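# Three arms bridge three sticks over a blue disc

## Task

Arrange the three sticks so that each one's axis, the straight line from one end to the other, runs above the blue disc painted on the table. When finished, no stick may be in contact with the table, every post must remain close to its original spot, and the arrangement must stay put by itself with no robot supporting it. Any number of the arms may be used. Finally, open the grippers and withdraw the arms.

## Robot and tools

Robots: three identical i2rt Big YAM arms named arm1, arm2 and arm3. Each has six revolute joints, a two-finger gripper and a wrist camera. All are mounted on the tabletop (z about 0.72 m, scene frame). arm1 is at x=+0.62, y=0.00, facing 180 deg. arm2 is at x=-0.31, y=+0.54, facing -60 deg. arm3 is at x=-0.31, y=-0.54, facing +60 deg. Facing angles are counter-clockwise from +x. The hand reaches roughly 1.0 m from the joint1 axis at full extension.

Frames: a single shared scene frame with its origin on the floor and +z pointing up. The hand point lies midway between the fingertips. The hand's z axis runs along the fingers, and the fingers open and close along its y axis. Foot poses are not printed.

execute_actions(actions, cameras): actions is a list holding exactly one action object, or an empty list, which only returns state and images. The action object is keyed by arm name, and each arm entry holds a "joints" object. Joints are given by name, not as a list. Every value is an absolute target, not an offset. Joints and ranges:
- joint1_rad -2.879 to 2.879 rad. Rotates the arm about its foot, positive counter-clockwise seen from above. At 0 the arm extends in the direction the foot faces.
- joint2_rad 0 to 3.141. Shoulder: at 0 the upper arm lies back, roughly horizontal. Increasing it raises the arm up and then forward.
- joint3_rad 0 to 3.019. Elbow: 0 is fully folded, and larger values open it.
- joint4_rad -1.692 to 1.57. Hand pitch; positive tilts the fingers up.
- joint5_rad -1.57 to 1.57. Sideways hand swing; positive goes to the arm's right.
- joint6_rad -2.094 to 2.094. Hand roll; positive is clockwise as seen from behind the hand.
- gripper_m 0 to 0.093 m. This is the fingertip separation, with a grip force of about 50 to 62 N per pad.
Done tolerances are ±0.045, 0.14, 0.09, 0.055, 0.03 and 0.035 rad for joints 1 to 6, and ±0.003 m for the gripper. All motions in one action start together, and each joint moves at its own speed, so the hand can sweep a wide path. Any joint or arm you leave out may keep pushing toward an earlier target. A value out of range or an unknown key causes the whole call to be rejected, and nothing moves. cameras takes a list drawn from arm1_cam_wrist, arm2_cam_wrist, arm3_cam_wrist, cam_high, cam_low or "all". Omitting it, passing null or passing ["all"] gives every camera, and [] gives none. The "pictures" line lists the order of the returned images.

wait(seconds): seconds from 0 to 10. It sends no command and returns state and images.

zoom_image(camera, region): gives a close-up of the latest full image from one camera. region is [x0, y0, x1, y1] in image pixels with the origin at the top-left, and it can be no larger than 504x504. The room cameras are 672x504, and the wrist fisheye cameras are 616x616.

read_manual(section): returns only the licence texts ("licences").

finished_scene(scene): ends the current scene, given by its number, and cannot be reversed. The result reports success. Call it only once the sticks are resting on their own and the arms have released them and pulled away.

Result lines: joint_positions gives joint readings, and gripper_m is the sum of the two finger slides. joint_status tells how each commanded motion ended:
- "off_target": the joint stopped short and may still be pushing.
- "contact_stop": the joint stopped against something and now holds its current position.
- "time_out": the joint could not finish. It may keep pushing toward its target or a nearby clipped one, and on_its_own will list it. To relieve the push, send its reported position.
- "not_followed", or the line "joint command not followed" with a "cause:" line: the self- and inter-arm collision check held back that arm's joint targets. The gripper command is still carried out. Held-back targets may be retried later.
on_its_own lists what the arm is doing without a command from this call, and "held at" there is the target, not the current position. Joint torques are raw drive outputs with offset and noise, so treat them as rough load hints only. A MOTOR HOT line appears from 85 °C. At 100 °C an OVER-TEMPERATURE FAULT drops the arm, and the affected keys show "limit_stop_at_motor_heat"; send those targets again afterward. If any result reports a stop, later motion calls in the same reply are skipped.

Cameras: cam_high and cam_low are fixed in the room. The wrist cameras move with their arms. A calibration (K, distortion, T_world_to_cam, pos_world) is provided, and it may be off by a couple of degrees and a few millimetres. Wrist camera poses also depend on the joint readings.

Avoid: pushing hard on anything, since the arm does not stop on contact and keeps pressing, which heats its motors; arm-against-arm contact, since the collision check ignores fingers, gripper housings and cameras and may act too late; dropping, slamming or slipping sticks; knocking objects or posts off the work area, which ends the scene. Objects may occasionally get a brief push from outside. The simulation keeps running while you think, and the arms hold their last command during that time.

Each tool is called after "Emit:" as name(argument=value, ...), one argument or row to a line, values as JSON.

## Session

Emit:
execute_actions(
  actions=[],
)

Scene clock: 0.00 s.
Joint torques (N m, as the arm reports them, + toward a larger angle): no reading
arm1.joint_positions: joint1_rad=-0.273 joint2_rad=+0.522 joint3_rad=+1.372 joint4_rad=-1.211 joint5_rad=+0.246 joint6_rad=+0.443 gripper_m=+0.094
arm1.joint_status: not commanded
arm1.hand: x=+0.4387 y=+0.1031 z=+1.3638 quat_wxyz=(-0.048, +0.738, -0.356, -0.571) (m; scene frame)
arm2.joint_positions: joint1_rad=+0.110 joint2_rad=+0.425 joint3_rad=+1.347 joint4_rad=-1.450 joint5_rad=+0.138 joint6_rad=+0.217 gripper_m=+0.094
arm2.joint_status: not commanded
arm2.hand: x=-0.2396 y=+0.4071 z=+1.2583 quat_wxyz=(-0.445, -0.496, -0.709, +0.231) (m; scene frame)
arm3.joint_positions: joint1_rad=-0.228 joint2_rad=+0.563 joint3_rad=+1.422 joint4_rad=-1.338 joint5_rad=+0.206 joint6_rad=+0.287 gripper_m=+0.094
arm3.joint_status: not commanded
arm3.hand: x=-0.1503 y=-0.4108 z=+1.3208 quat_wxyz=(-0.485, +0.180, -0.832, -0.201) (m; scene frame)
pictures: arm1_cam_wrist, arm2_cam_wrist, arm3_cam_wrist, cam_high, cam_low
Images, in order (width x height): arm1_cam_wrist 616x616, arm2_cam_wrist 616x616, arm3_cam_wrist 616x616, cam_high 672x504, cam_low 672x504.

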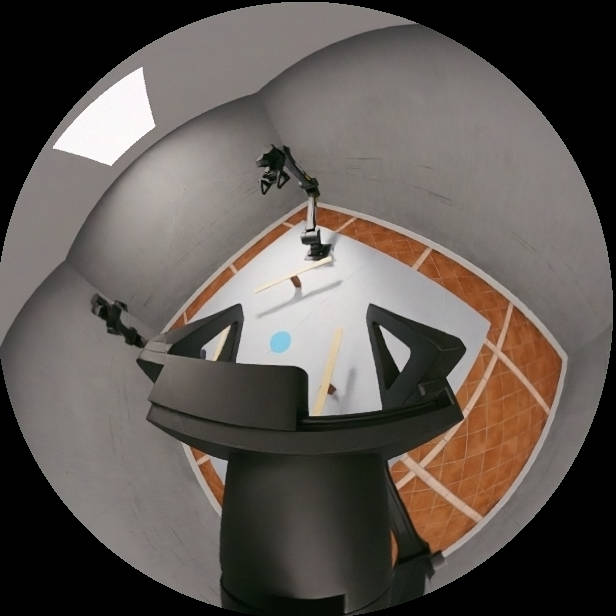

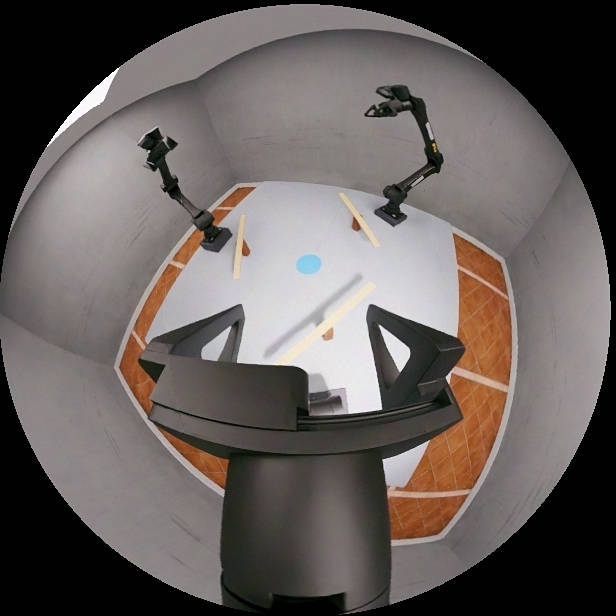

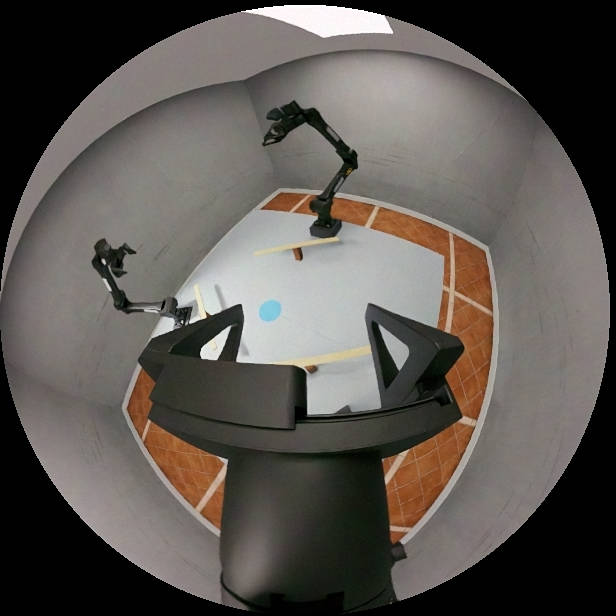

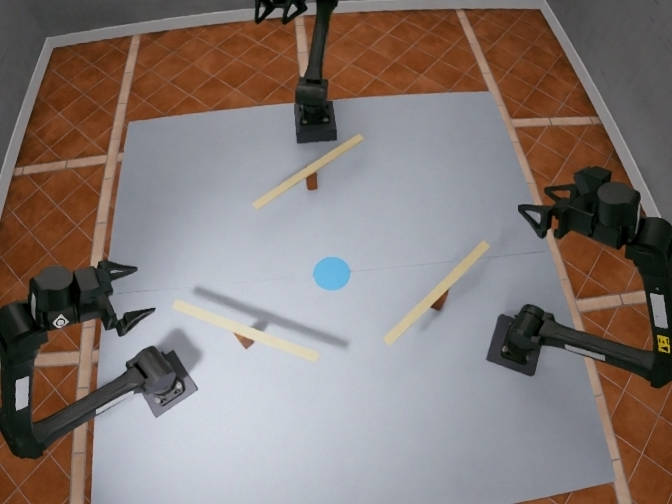

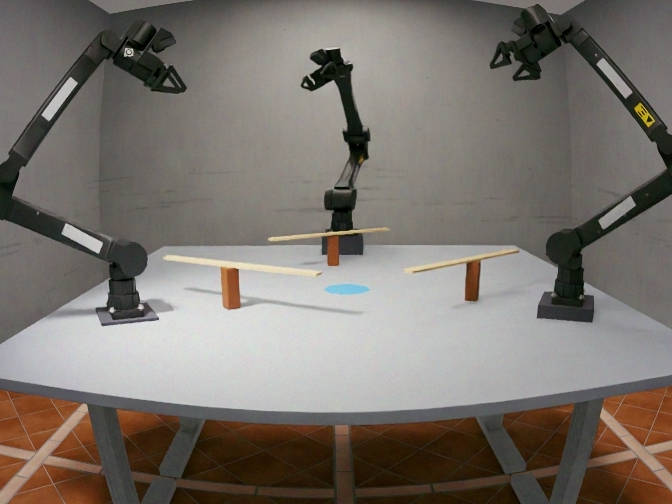

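Emit:
zoom_image(
  camera="cam_high",
  region=[160, 120, 340, 255],
)

Emit:
zoom_image(
  camera="cam_high",
  region=[160, 240, 360, 390],
)

Emit:
zoom_image(
  camera="cam_high",
  region=[300, 220, 500, 370],
)

Emit:
zoom_image(
  camera="cam_high",
  region=[240, 110, 400, 230],
)

Emit:
zoom_image(
  camera="cam_low",
  region=[150, 210, 350, 330],
)

Emit:
zoom_image(
  camera="cam_low",
  region=[330, 210, 530, 330],
)

Region (160, 120, 340, 255) of cam_high's 672x504 image, scaled by 2.800, with more detail than that image has; it fills the top 378 rows of this view, and the rest is white.

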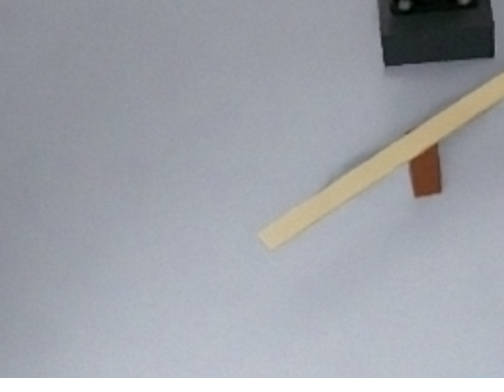

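Region (160, 240, 360, 390) of cam_high's 672x504 image, scaled by 2.520, with more detail than that image has; it fills the top 378 rows of this view, and the rest is white.

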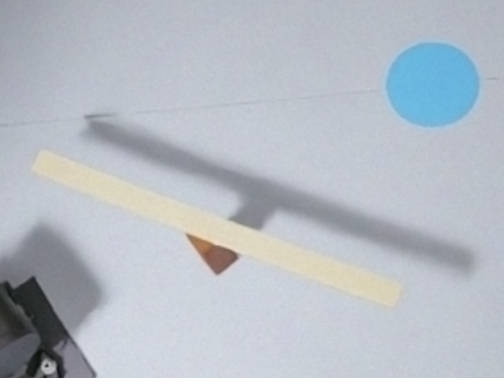

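Region (300, 220, 500, 370) of cam_high's 672x504 image, scaled by 2.520, with more detail than that image has; it fills the top 378 rows of this view, and the rest is white.

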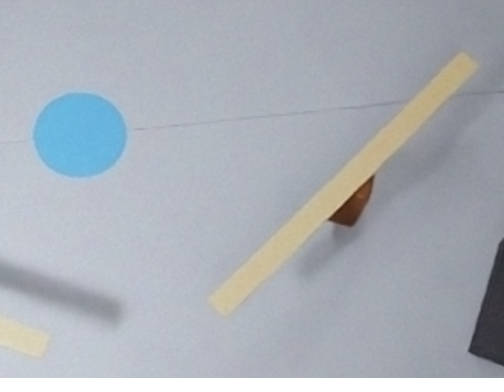

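Region (240, 110, 400, 230) of cam_high's 672x504 image, scaled by 3.150, with more detail than that image has; it fills the top 378 rows of this view, and the rest is white.

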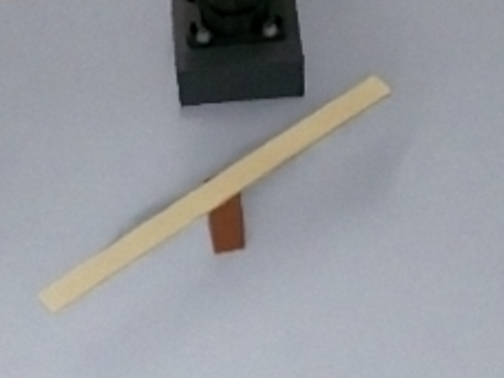

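Region (150, 210, 350, 330) of cam_low's 672x504 image, scaled by 2.520, with more detail than that image has; it fills the top 302 rows of this view, and the rest is white.

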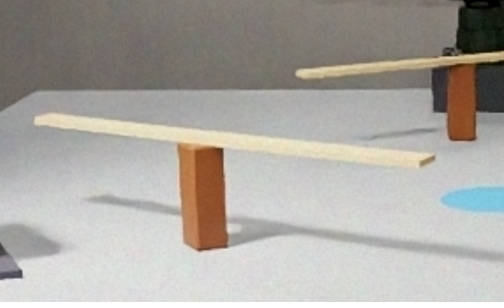

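Region (330, 210, 530, 330) of cam_low's 672x504 image, scaled by 2.520, with more detail than that image has; it fills the top 302 rows of this view, and the rest is white.

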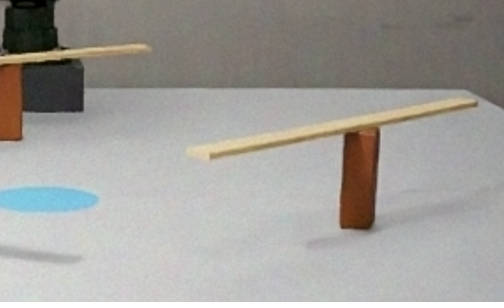

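Emit:
execute_actions(
  actions=[
    {"arm1":{"joints":{"joint1_rad":0.176,"joint2_rad":0.977,"joint3_rad":0.658,"joint4_rad":-1.252,"joint5_rad":0,"joint6_rad":1.173,"gripper_m":0.07}},"arm2":{"joints":{"joint1_rad":0.199,"joint2_rad":0.986,"joint3_rad":0.811,"joint4_rad":-1.396,"joint5_rad":0,"joint6_rad":1.171,"gripper_m":0.07}},"arm3":{"joints":{"joint1_rad":-0.463,"joint2_rad":1.151,"joint3_rad":0.855,"joint4_rad":-1.275,"joint5_rad":0,"joint6_rad":-1.63,"gripper_m":0.07}}},
  ],
)

Scene clock: 60.50 s.
Joint torques (N m, as the arm reports them, + toward a larger angle): arm1=[-1.03 -4.86  8.38  0.16  0.05  0.16] | arm2=[ 1.11 -5.56 10.    0.05 -0.17  0.07] | arm3=[-2.02 -7.47  9.59  0.52 -0.29 -0.14]
arm1.joint_positions: joint1_rad=+0.175 joint2_rad=+0.975 joint3_rad=+0.671 joint4_rad=-1.246 joint5_rad=+0.000 joint6_rad=+1.165 gripper_m=+0.070
arm1.joint_status: all done
arm1.hand: x=+0.3891 y=-0.0381 z=+0.9077 quat_wxyz=(+0.013, +0.879, -0.477, -0.008) (m; scene frame)
arm2.joint_positions: joint1_rad=+0.193 joint2_rad=+0.996 joint3_rad=+0.793 joint4_rad=-1.396 joint5_rad=+0.004 joint6_rad=+1.158 gripper_m=+0.070
arm2.joint_status: all done
arm2.hand: x=-0.1507 y=+0.3574 z=+0.8912 quat_wxyz=(+0.013, -0.842, -0.540, +0.006) (m; scene frame)
arm3.joint_positions: joint1_rad=-0.456 joint2_rad=+1.159 joint3_rad=+0.852 joint4_rad=-1.272 joint5_rad=+0.003 joint6_rad=-1.612 gripper_m=+0.070
arm3.joint_status: all done
arm3.hand: x=-0.0687 y=-0.3692 z=+0.8970 quat_wxyz=(+0.003, +0.896, -0.444, +0.001) (m; scene frame)
pictures: arm1_cam_wrist, arm2_cam_wrist, arm3_cam_wrist, cam_high, cam_low
camera_calibration (this result's frames):
arm1_cam_wrist: T_world_to_cam=[[0.837271, 0.545687, -0.0346956, -0.272976], [0.462557, -0.673026, 0.577128, -0.72325], [0.29158, -0.499261, -0.815916, 0.729991], [0, 0, 0, 1]] pos_world=[0.350249, 0.0266497, 1.00355]
arm2_cam_wrist: T_world_to_cam=[[-0.915408, 0.40017, 0.0434926, -0.320243], [0.348063, 0.732643, 0.584881, -0.727461], [0.202187, 0.550543, -0.809952, 0.678126], [0, 0, 0, 1]] pos_world=[-0.177059, 0.287784, 0.988656]
arm3_cam_wrist: T_world_to_cam=[[0.789239, 0.614086, -0.000296278, 0.282618], [0.492216, -0.632321, 0.598242, -0.734759], [0.367184, -0.472302, -0.801316, 0.692939], [0, 0, 0, 1]] pos_world=[-0.115829, -0.310879, 0.99491]
Images, in order (width x height): arm1_cam_wrist 616x616, arm2_cam_wrist 616x616, arm3_cam_wrist 616x616, cam_high 672x504, cam_low 672x504.

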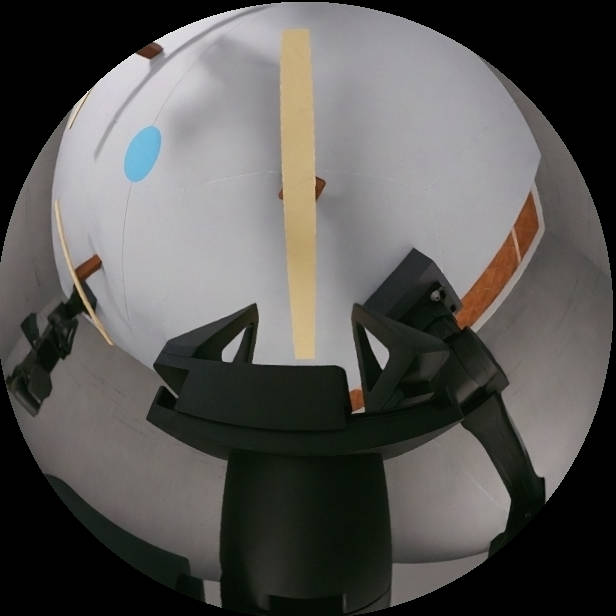

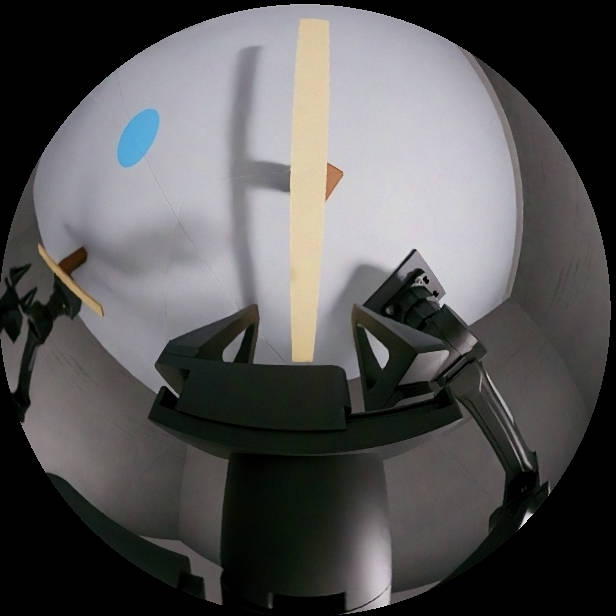

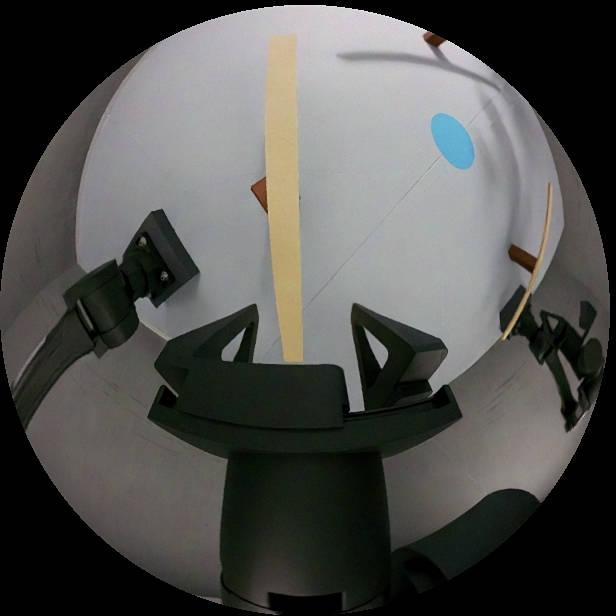

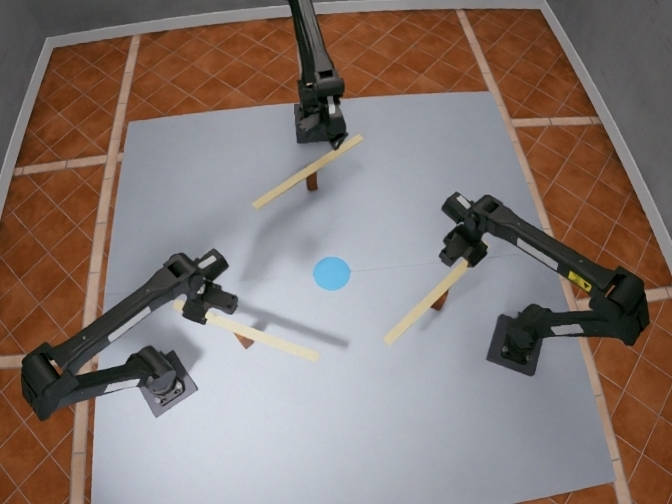

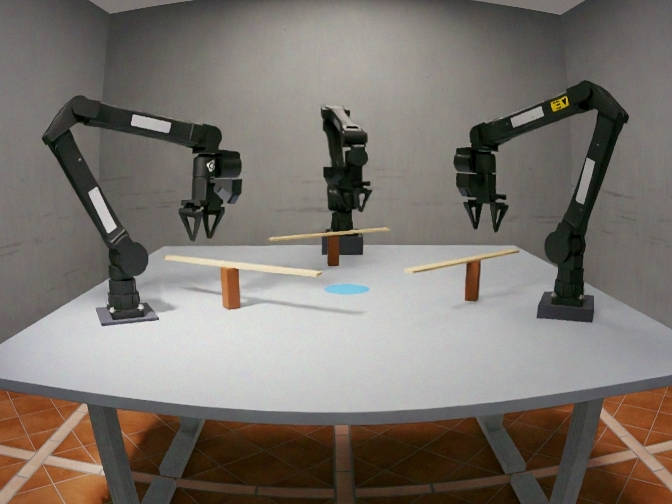

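Emit:
zoom_image(
  camera="arm3_cam_wrist",
  region=[220, 150, 390, 370],
)

Emit:
zoom_image(
  camera="arm1_cam_wrist",
  region=[220, 150, 390, 370],
)

Emit:
zoom_image(
  camera="arm2_cam_wrist",
  region=[220, 150, 390, 370],
)

Region (220, 150, 390, 370) of arm3_cam_wrist's 616x616 image, scaled by 2.291, with more detail than that image has; it fills the left 389 columns of this view, and the rest is white.

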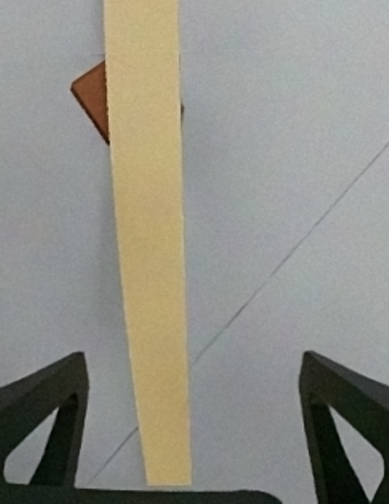

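Region (220, 150, 390, 370) of arm1_cam_wrist's 616x616 image, scaled by 2.291, with more detail than that image has; it fills the left 389 columns of this view, and the rest is white.

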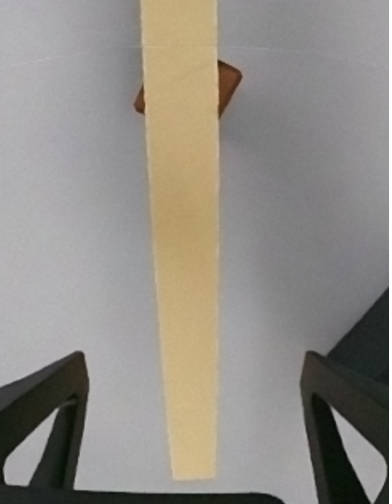

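Region (220, 150, 390, 370) of arm2_cam_wrist's 616x616 image, scaled by 2.291, with more detail than that image has; it fills the left 389 columns of this view, and the rest is white.

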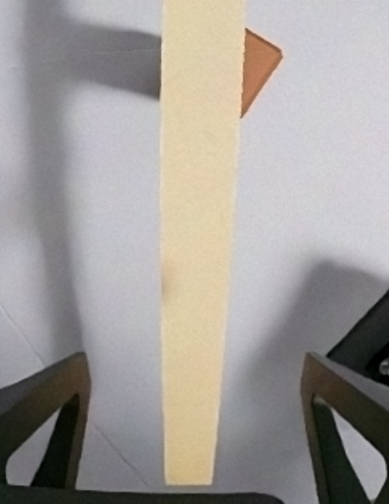

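Emit:
execute_actions(
  actions=[
    {"arm1":{"joints":{"joint1_rad":0.18,"joint2_rad":1.158,"joint3_rad":0.51,"joint4_rad":-0.927,"joint6_rad":1.155,"gripper_m":0.09}},"arm2":{"joints":{"joint2_rad":1.045,"joint3_rad":0.628,"joint4_rad":-1.137,"joint6_rad":1.19,"gripper_m":0.09}},"arm3":{"joints":{"joint2_rad":1.21,"joint3_rad":0.662,"joint4_rad":-1.014,"joint6_rad":-1.63,"gripper_m":0.09}}},
  ],
)

Emit:
zoom_image(
  camera="cam_low",
  region=[150, 170, 530, 320],
)

Scene clock: 75.03 s.
Joint torques (N m, as the arm reports them, + toward a larger angle): arm1=[-0.65 -6.74  7.79  0.77  0.05 -0.01] | arm2=[ 1.11 -4.83  9.14  0.5  -0.17  0.07] | arm3=[-0.59 -6.18  8.54  0.83 -0.24 -0.14]
arm1.joint_positions: joint1_rad=+0.175 joint2_rad=+1.163 joint3_rad=+0.511 joint4_rad=-0.938 joint5_rad=+0.000 joint6_rad=+1.163 gripper_m=+0.090
arm1.joint_status: all done
arm1.hand: x=+0.3905 y=-0.0389 z=+0.8132 quat_wxyz=(+0.001, +0.880, -0.476, +0.007) (m; scene frame)
arm2.joint_positions: joint1_rad=+0.193 joint2_rad=+1.045 joint3_rad=+0.614 joint4_rad=-1.149 joint5_rad=+0.004 joint6_rad=+1.177 gripper_m=+0.090
arm2.joint_status: all done
arm2.hand: x=-0.1542 y=+0.3608 z=+0.8153 quat_wxyz=(+0.003, -0.847, -0.532, +0.005) (m; scene frame)
arm3.joint_positions: joint1_rad=-0.456 joint2_rad=+1.206 joint3_rad=+0.662 joint4_rad=-1.023 joint5_rad=+0.003 joint6_rad=-1.613 gripper_m=+0.090
arm3.joint_status: all done
arm3.hand: x=-0.0819 y=-0.3785 z=+0.8187 quat_wxyz=(-0.002, +0.896, -0.443, +0.004) (m; scene frame)
pictures: arm1_cam_wrist, arm2_cam_wrist, arm3_cam_wrist, cam_high, cam_low
camera_calibration (this result's frames):
arm1_cam_wrist: T_world_to_cam=[[0.836239, 0.548362, 0.00169661, -0.306129], [0.441819, -0.67559, 0.590232, -0.67254], [0.324807, -0.492825, -0.807232, 0.632403], [0, 0, 0, 1]] pos_world=[0.347729, 0.0251728, 0.90797]
arm2_cam_wrist: T_world_to_cam=[[-0.90808, 0.417982, 0.0261006, -0.312613], [0.3547, 0.734469, 0.57857, -0.678832], [0.222662, 0.534646, -0.815215, 0.628698], [0, 0, 0, 1]] pos_world=[-0.183083, 0.293117, 0.913435]
arm3_cam_wrist: T_world_to_cam=[[0.788456, 0.614952, 0.0130515, 0.28797], [0.486541, -0.636515, 0.598437, -0.689508], [0.376318, -0.465491, -0.801064, 0.633781], [0, 0, 0, 1]] pos_world=[-0.130081, -0.320951, 0.916568]
Images, in order (width x height): arm1_cam_wrist 616x616, arm2_cam_wrist 616x616, arm3_cam_wrist 616x616, cam_high 672x504, cam_low 672x504.

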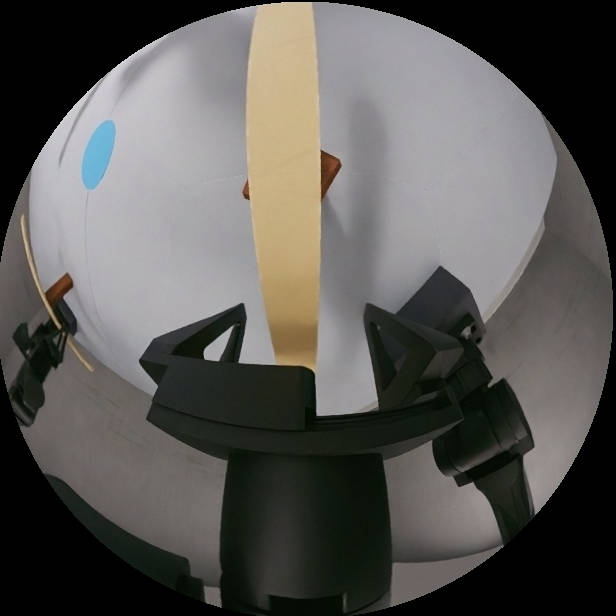

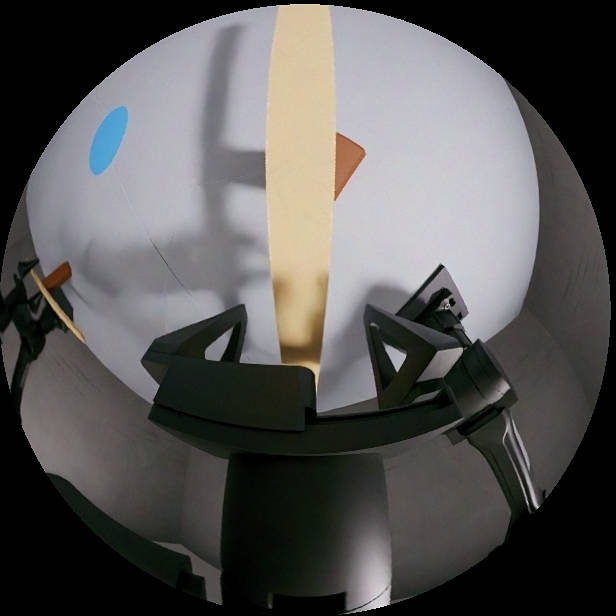

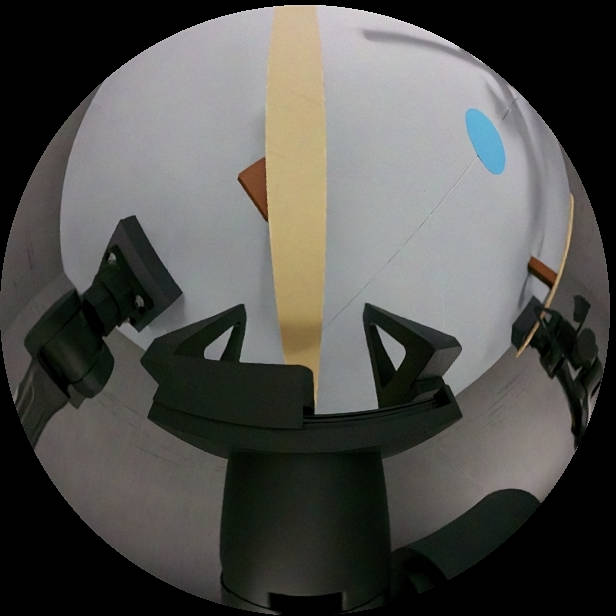

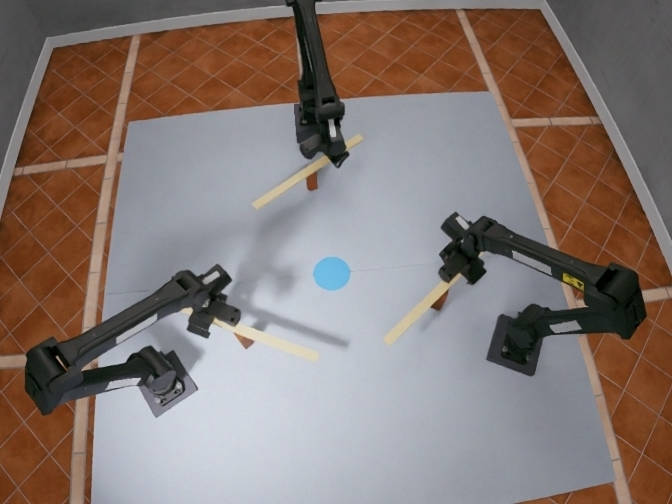

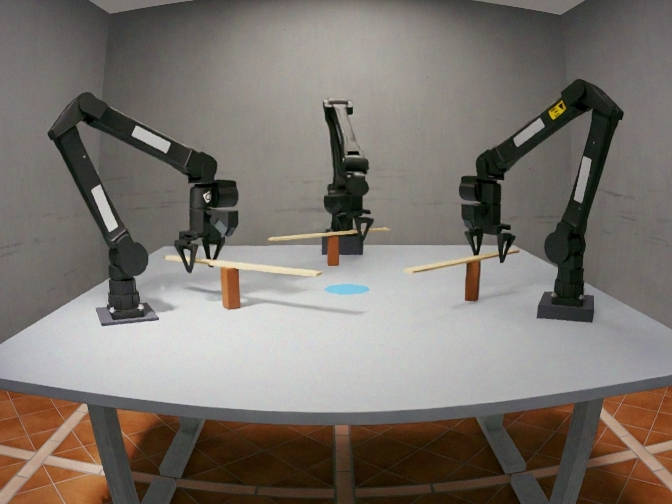

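Region (150, 170, 530, 320) of cam_low's 672x504 image, scaled by 1.326, with more detail than that image has; it fills the top 199 rows of this view, and the rest is white.

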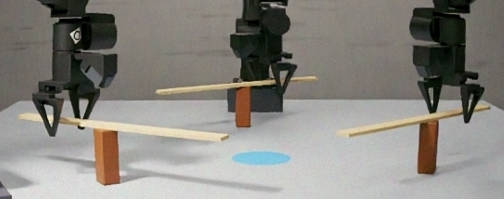

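Emit:
execute_actions(
  actions=[
    {"arm1":{"joints":{"joint4_rad":-0.895,"gripper_m":0.06}},"arm2":{"joints":{"joint4_rad":-1.122,"gripper_m":0.06}},"arm3":{"joints":{"joint3_rad":0.648,"gripper_m":0.06}}},
  ],
  cameras=["arm1_cam_wrist","arm2_cam_wrist","arm3_cam_wrist","cam_low"],
)

Emit:
zoom_image(
  camera="cam_low",
  region=[400, 200, 540, 305],
)

Scene clock: 81.33 s.
Joint torques (N m, as the arm reports them, + toward a larger angle): arm1=[-0.64 -6.83  7.84  0.84  0.05 -0.02] | arm2=[ 1.02 -4.63  9.11  0.52 -0.16  0.07] | arm3=[-2.51 -6.03  7.2   0.89 -0.26 -0.13]
arm1.joint_positions: joint1_rad=+0.175 joint2_rad=+1.163 joint3_rad=+0.511 joint4_rad=-0.906 joint5_rad=+0.000 joint6_rad=+1.162 gripper_m=+0.060
arm1.joint_status: all done
arm1.hand: x=+0.3827 y=-0.0402 z=+0.8133 quat_wxyz=(+0.011, +0.880, -0.476, -0.005) (m; scene frame)
arm2.joint_positions: joint1_rad=+0.193 joint2_rad=+1.045 joint3_rad=+0.614 joint4_rad=-1.134 joint5_rad=+0.004 joint6_rad=+1.177 gripper_m=+0.060
arm2.joint_status: all done
arm2.hand: x=-0.1518 y=+0.3580 z=+0.8153 quat_wxyz=(-0.004, -0.847, -0.531, +0.004) (m; scene frame)
arm3.joint_positions: joint1_rad=-0.456 joint2_rad=+1.206 joint3_rad=+0.662 joint4_rad=-1.023 joint5_rad=+0.003 joint6_rad=-1.613 gripper_m=+0.060
arm3.joint_status: all done
arm3.hand: x=-0.0819 y=-0.3785 z=+0.8187 quat_wxyz=(-0.002, +0.896, -0.443, +0.004) (m; scene frame)
pictures: arm1_cam_wrist, arm2_cam_wrist, arm3_cam_wrist, cam_low
camera_calibration (this result's frames):
arm1_cam_wrist: T_world_to_cam=[[0.835794, 0.548345, -0.0276941, -0.27483], [0.460337, -0.672375, 0.579657, -0.668394], [0.299231, -0.497222, -0.81439, 0.649729], [0, 0, 0, 1]] pos_world=[0.342968, 0.0243494, 0.908961]
arm2_cam_wrist: T_world_to_cam=[[-0.908141, 0.418478, 0.0124703, -0.298336], [0.349231, 0.740768, 0.573847, -0.676917], [0.230905, 0.52549, -0.818867, 0.63712], [0, 0, 0, 1]] pos_world=[-0.181645, 0.291486, 0.913884]
arm3_cam_wrist: T_world_to_cam=[[0.788456, 0.614952, 0.0130515, 0.28797], [0.486541, -0.636515, 0.598437, -0.689508], [0.376318, -0.465491, -0.801064, 0.633781], [0, 0, 0, 1]] pos_world=[-0.130081, -0.320951, 0.916568]
Images, in order (width x height): arm1_cam_wrist 616x616, arm2_cam_wrist 616x616, arm3_cam_wrist 616x616, cam_low 672x504.

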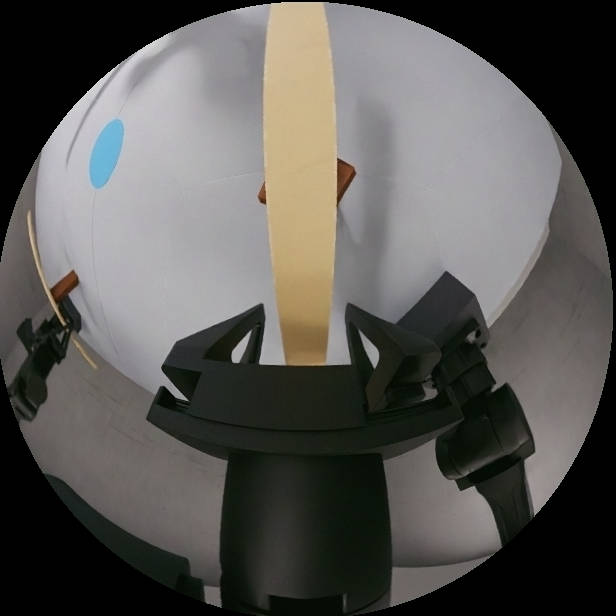

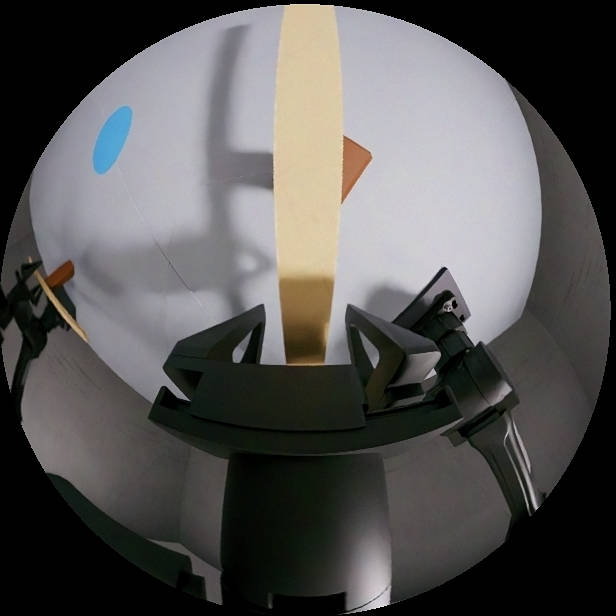

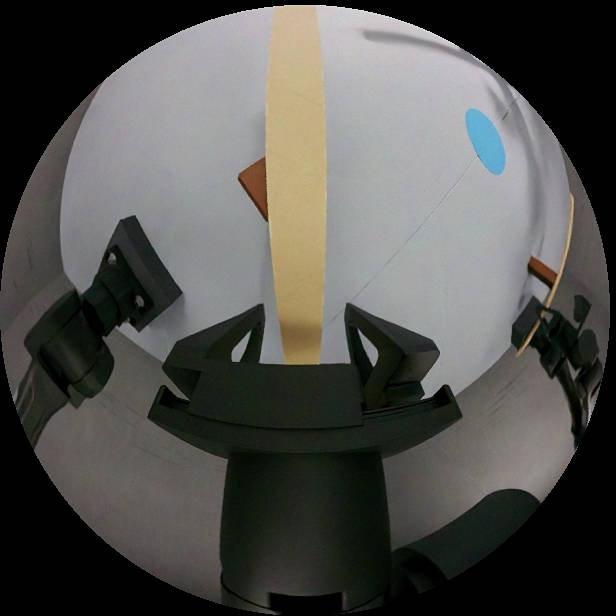

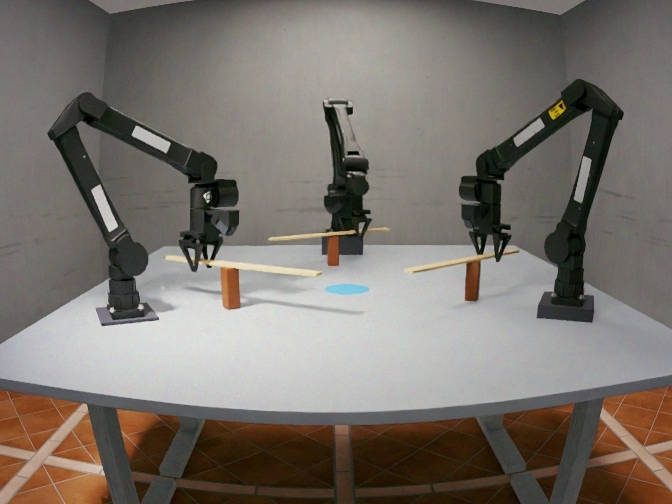

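Region (400, 200, 540, 305) of cam_low's 672x504 image, scaled by 3.600, with more detail than that image has; it fills the top 378 rows of this view, and the rest is white.

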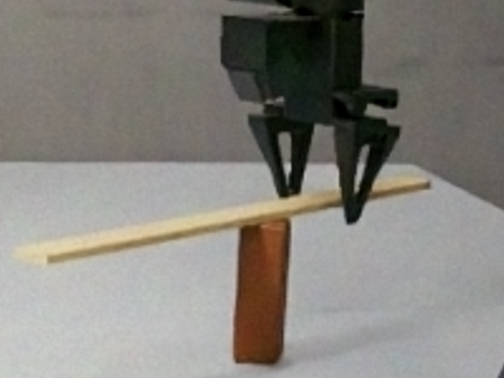

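Emit:
execute_actions(
  actions=[
    {"arm1":{"joints":{"gripper_m":0.02}},"arm2":{"joints":{"gripper_m":0.02}},"arm3":{"joints":{"joint3_rad":0.632}}},
  ],
  cameras=[],
)

Emit:
execute_actions(
  actions=[
    {"arm3":{"joints":{"gripper_m":0.02}}},
  ],
)

Scene clock: 83.67 s.
Joint torques (N m, as the arm reports them, + toward a larger angle): arm1=[-0.61 -6.85  7.84  0.81  0.05  0.01] | arm2=[ 1.02 -4.64  9.1   0.51 -0.17  0.06] | arm3=[-2.16 -5.59  7.68  0.78 -0.24 -0.12]
arm1.joint_positions: joint1_rad=+0.175 joint2_rad=+1.163 joint3_rad=+0.511 joint4_rad=-0.905 joint5_rad=+0.000 joint6_rad=+1.160 gripper_m=+0.027
arm1.joint_status: gripper_m off_target (ended at +0.027, target +0.020)
arm1.hand: x=+0.3825 y=-0.0402 z=+0.8133 quat_wxyz=(+0.011, +0.880, -0.475, -0.006) (m; scene frame)
arm2.joint_positions: joint1_rad=+0.193 joint2_rad=+1.045 joint3_rad=+0.614 joint4_rad=-1.134 joint5_rad=+0.004 joint6_rad=+1.178 gripper_m=+0.027
arm2.joint_status: gripper_m off_target (ended at +0.027, target +0.020)
arm2.hand: x=-0.1517 y=+0.3580 z=+0.8153 quat_wxyz=(-0.004, -0.847, -0.531, +0.004) (m; scene frame)
arm3.joint_positions: joint1_rad=-0.456 joint2_rad=+1.206 joint3_rad=+0.640 joint4_rad=-1.021 joint5_rad=+0.003 joint6_rad=-1.613 gripper_m=+0.060
arm3.joint_status: all done
arm3.hand: x=-0.0897 y=-0.3840 z=+0.8114 quat_wxyz=(+0.007, +0.896, -0.443, -0.001) (m; scene frame)
pictures: none
No camera images: the call's "cameras" was empty. Leave "cameras" out to get every camera's image.

Scene clock: 84.23 s.
Joint torques (N m, as the arm reports them, + toward a larger angle): arm1=[-0.64 -6.81  7.83  0.81  0.05  0.01] | arm2=[ 1.03 -4.52  9.09  0.52 -0.17  0.06] | arm3=[-1.63 -5.86  7.44  0.85 -0.23 -0.12]
arm1.joint_positions: joint1_rad=+0.175 joint2_rad=+1.163 joint3_rad=+0.511 joint4_rad=-0.905 joint5_rad=+0.000 joint6_rad=+1.160 gripper_m=+0.027
arm1.joint_status: not commanded
arm1.hand: x=+0.3825 y=-0.0402 z=+0.8133 quat_wxyz=(+0.011, +0.880, -0.475, -0.006) (m; scene frame)
arm2.joint_positions: joint1_rad=+0.193 joint2_rad=+1.045 joint3_rad=+0.614 joint4_rad=-1.134 joint5_rad=+0.004 joint6_rad=+1.178 gripper_m=+0.027
arm2.joint_status: not commanded
arm2.hand: x=-0.1517 y=+0.3580 z=+0.8153 quat_wxyz=(-0.004, -0.847, -0.531, +0.004) (m; scene frame)
arm3.joint_positions: joint1_rad=-0.456 joint2_rad=+1.206 joint3_rad=+0.640 joint4_rad=-1.020 joint5_rad=+0.003 joint6_rad=-1.618 gripper_m=+0.027
arm3.joint_status: gripper_m off_target (ended at +0.027, target +0.020)
arm3.hand: x=-0.0896 y=-0.3838 z=+0.8114 quat_wxyz=(+0.006, +0.898, -0.441, -0.001) (m; scene frame)
pictures: arm1_cam_wrist, arm2_cam_wrist, arm3_cam_wrist, cam_high, cam_low
camera_calibration (this result's frames):
arm1_cam_wrist: T_world_to_cam=[[0.834729, 0.549929, -0.028394, -0.273617], [0.462063, -0.671446, 0.57936, -0.668714], [0.299541, -0.496728, -0.814577, 0.649825], [0, 0, 0, 1]] pos_world=[0.342735, 0.0242507, 0.90899]
arm2_cam_wrist: T_world_to_cam=[[-0.907666, 0.419519, 0.0121089, -0.298256], [0.349925, 0.740533, 0.573728, -0.6766], [0.231723, 0.52499, -0.818957, 0.637518], [0, 0, 0, 1]] pos_world=[-0.181685, 0.291478, 0.913896]
arm3_cam_wrist: T_world_to_cam=[[0.785466, 0.618868, -0.00675518, 0.314734], [0.49952, -0.62747, 0.597294, -0.679209], [0.365408, -0.472529, -0.801994, 0.625423], [0, 0, 0, 1]] pos_world=[-0.136469, -0.325432, 0.909399]
Images, in order (width x height): arm1_cam_wrist 616x616, arm2_cam_wrist 616x616, arm3_cam_wrist 616x616, cam_high 672x504, cam_low 672x504.

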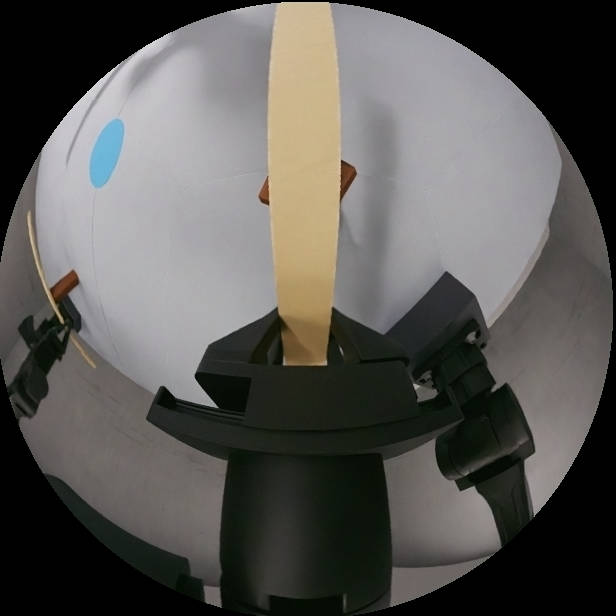

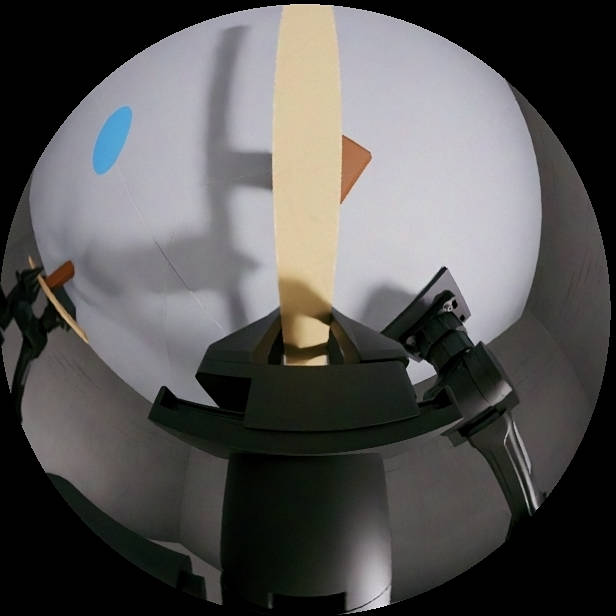

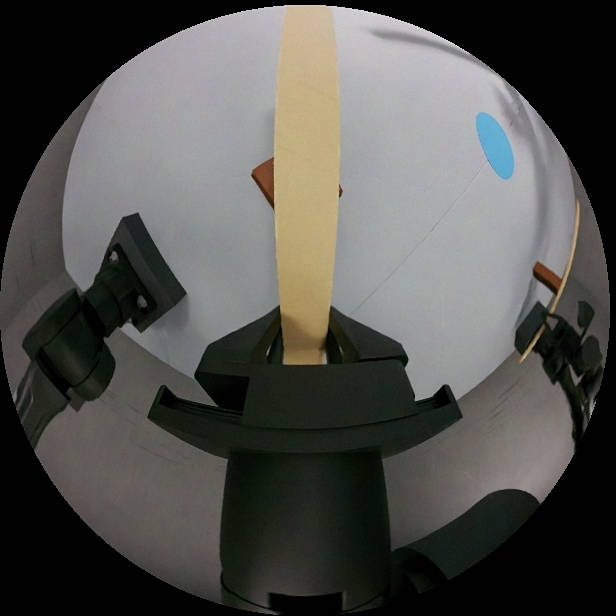

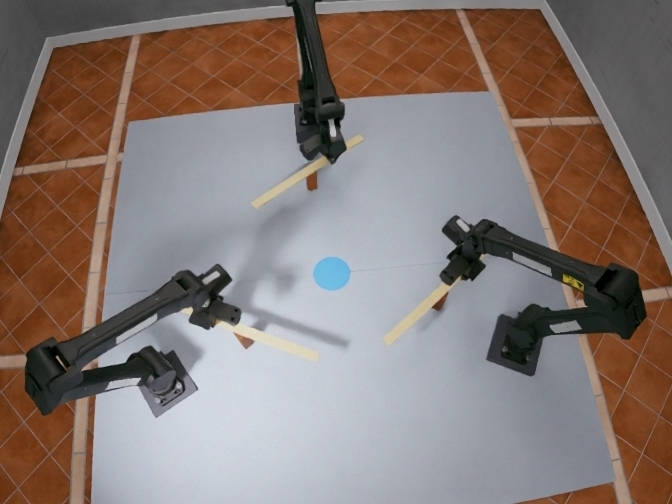

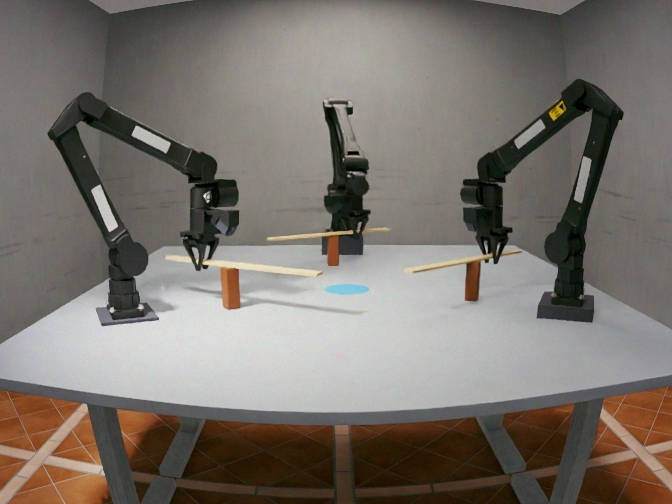

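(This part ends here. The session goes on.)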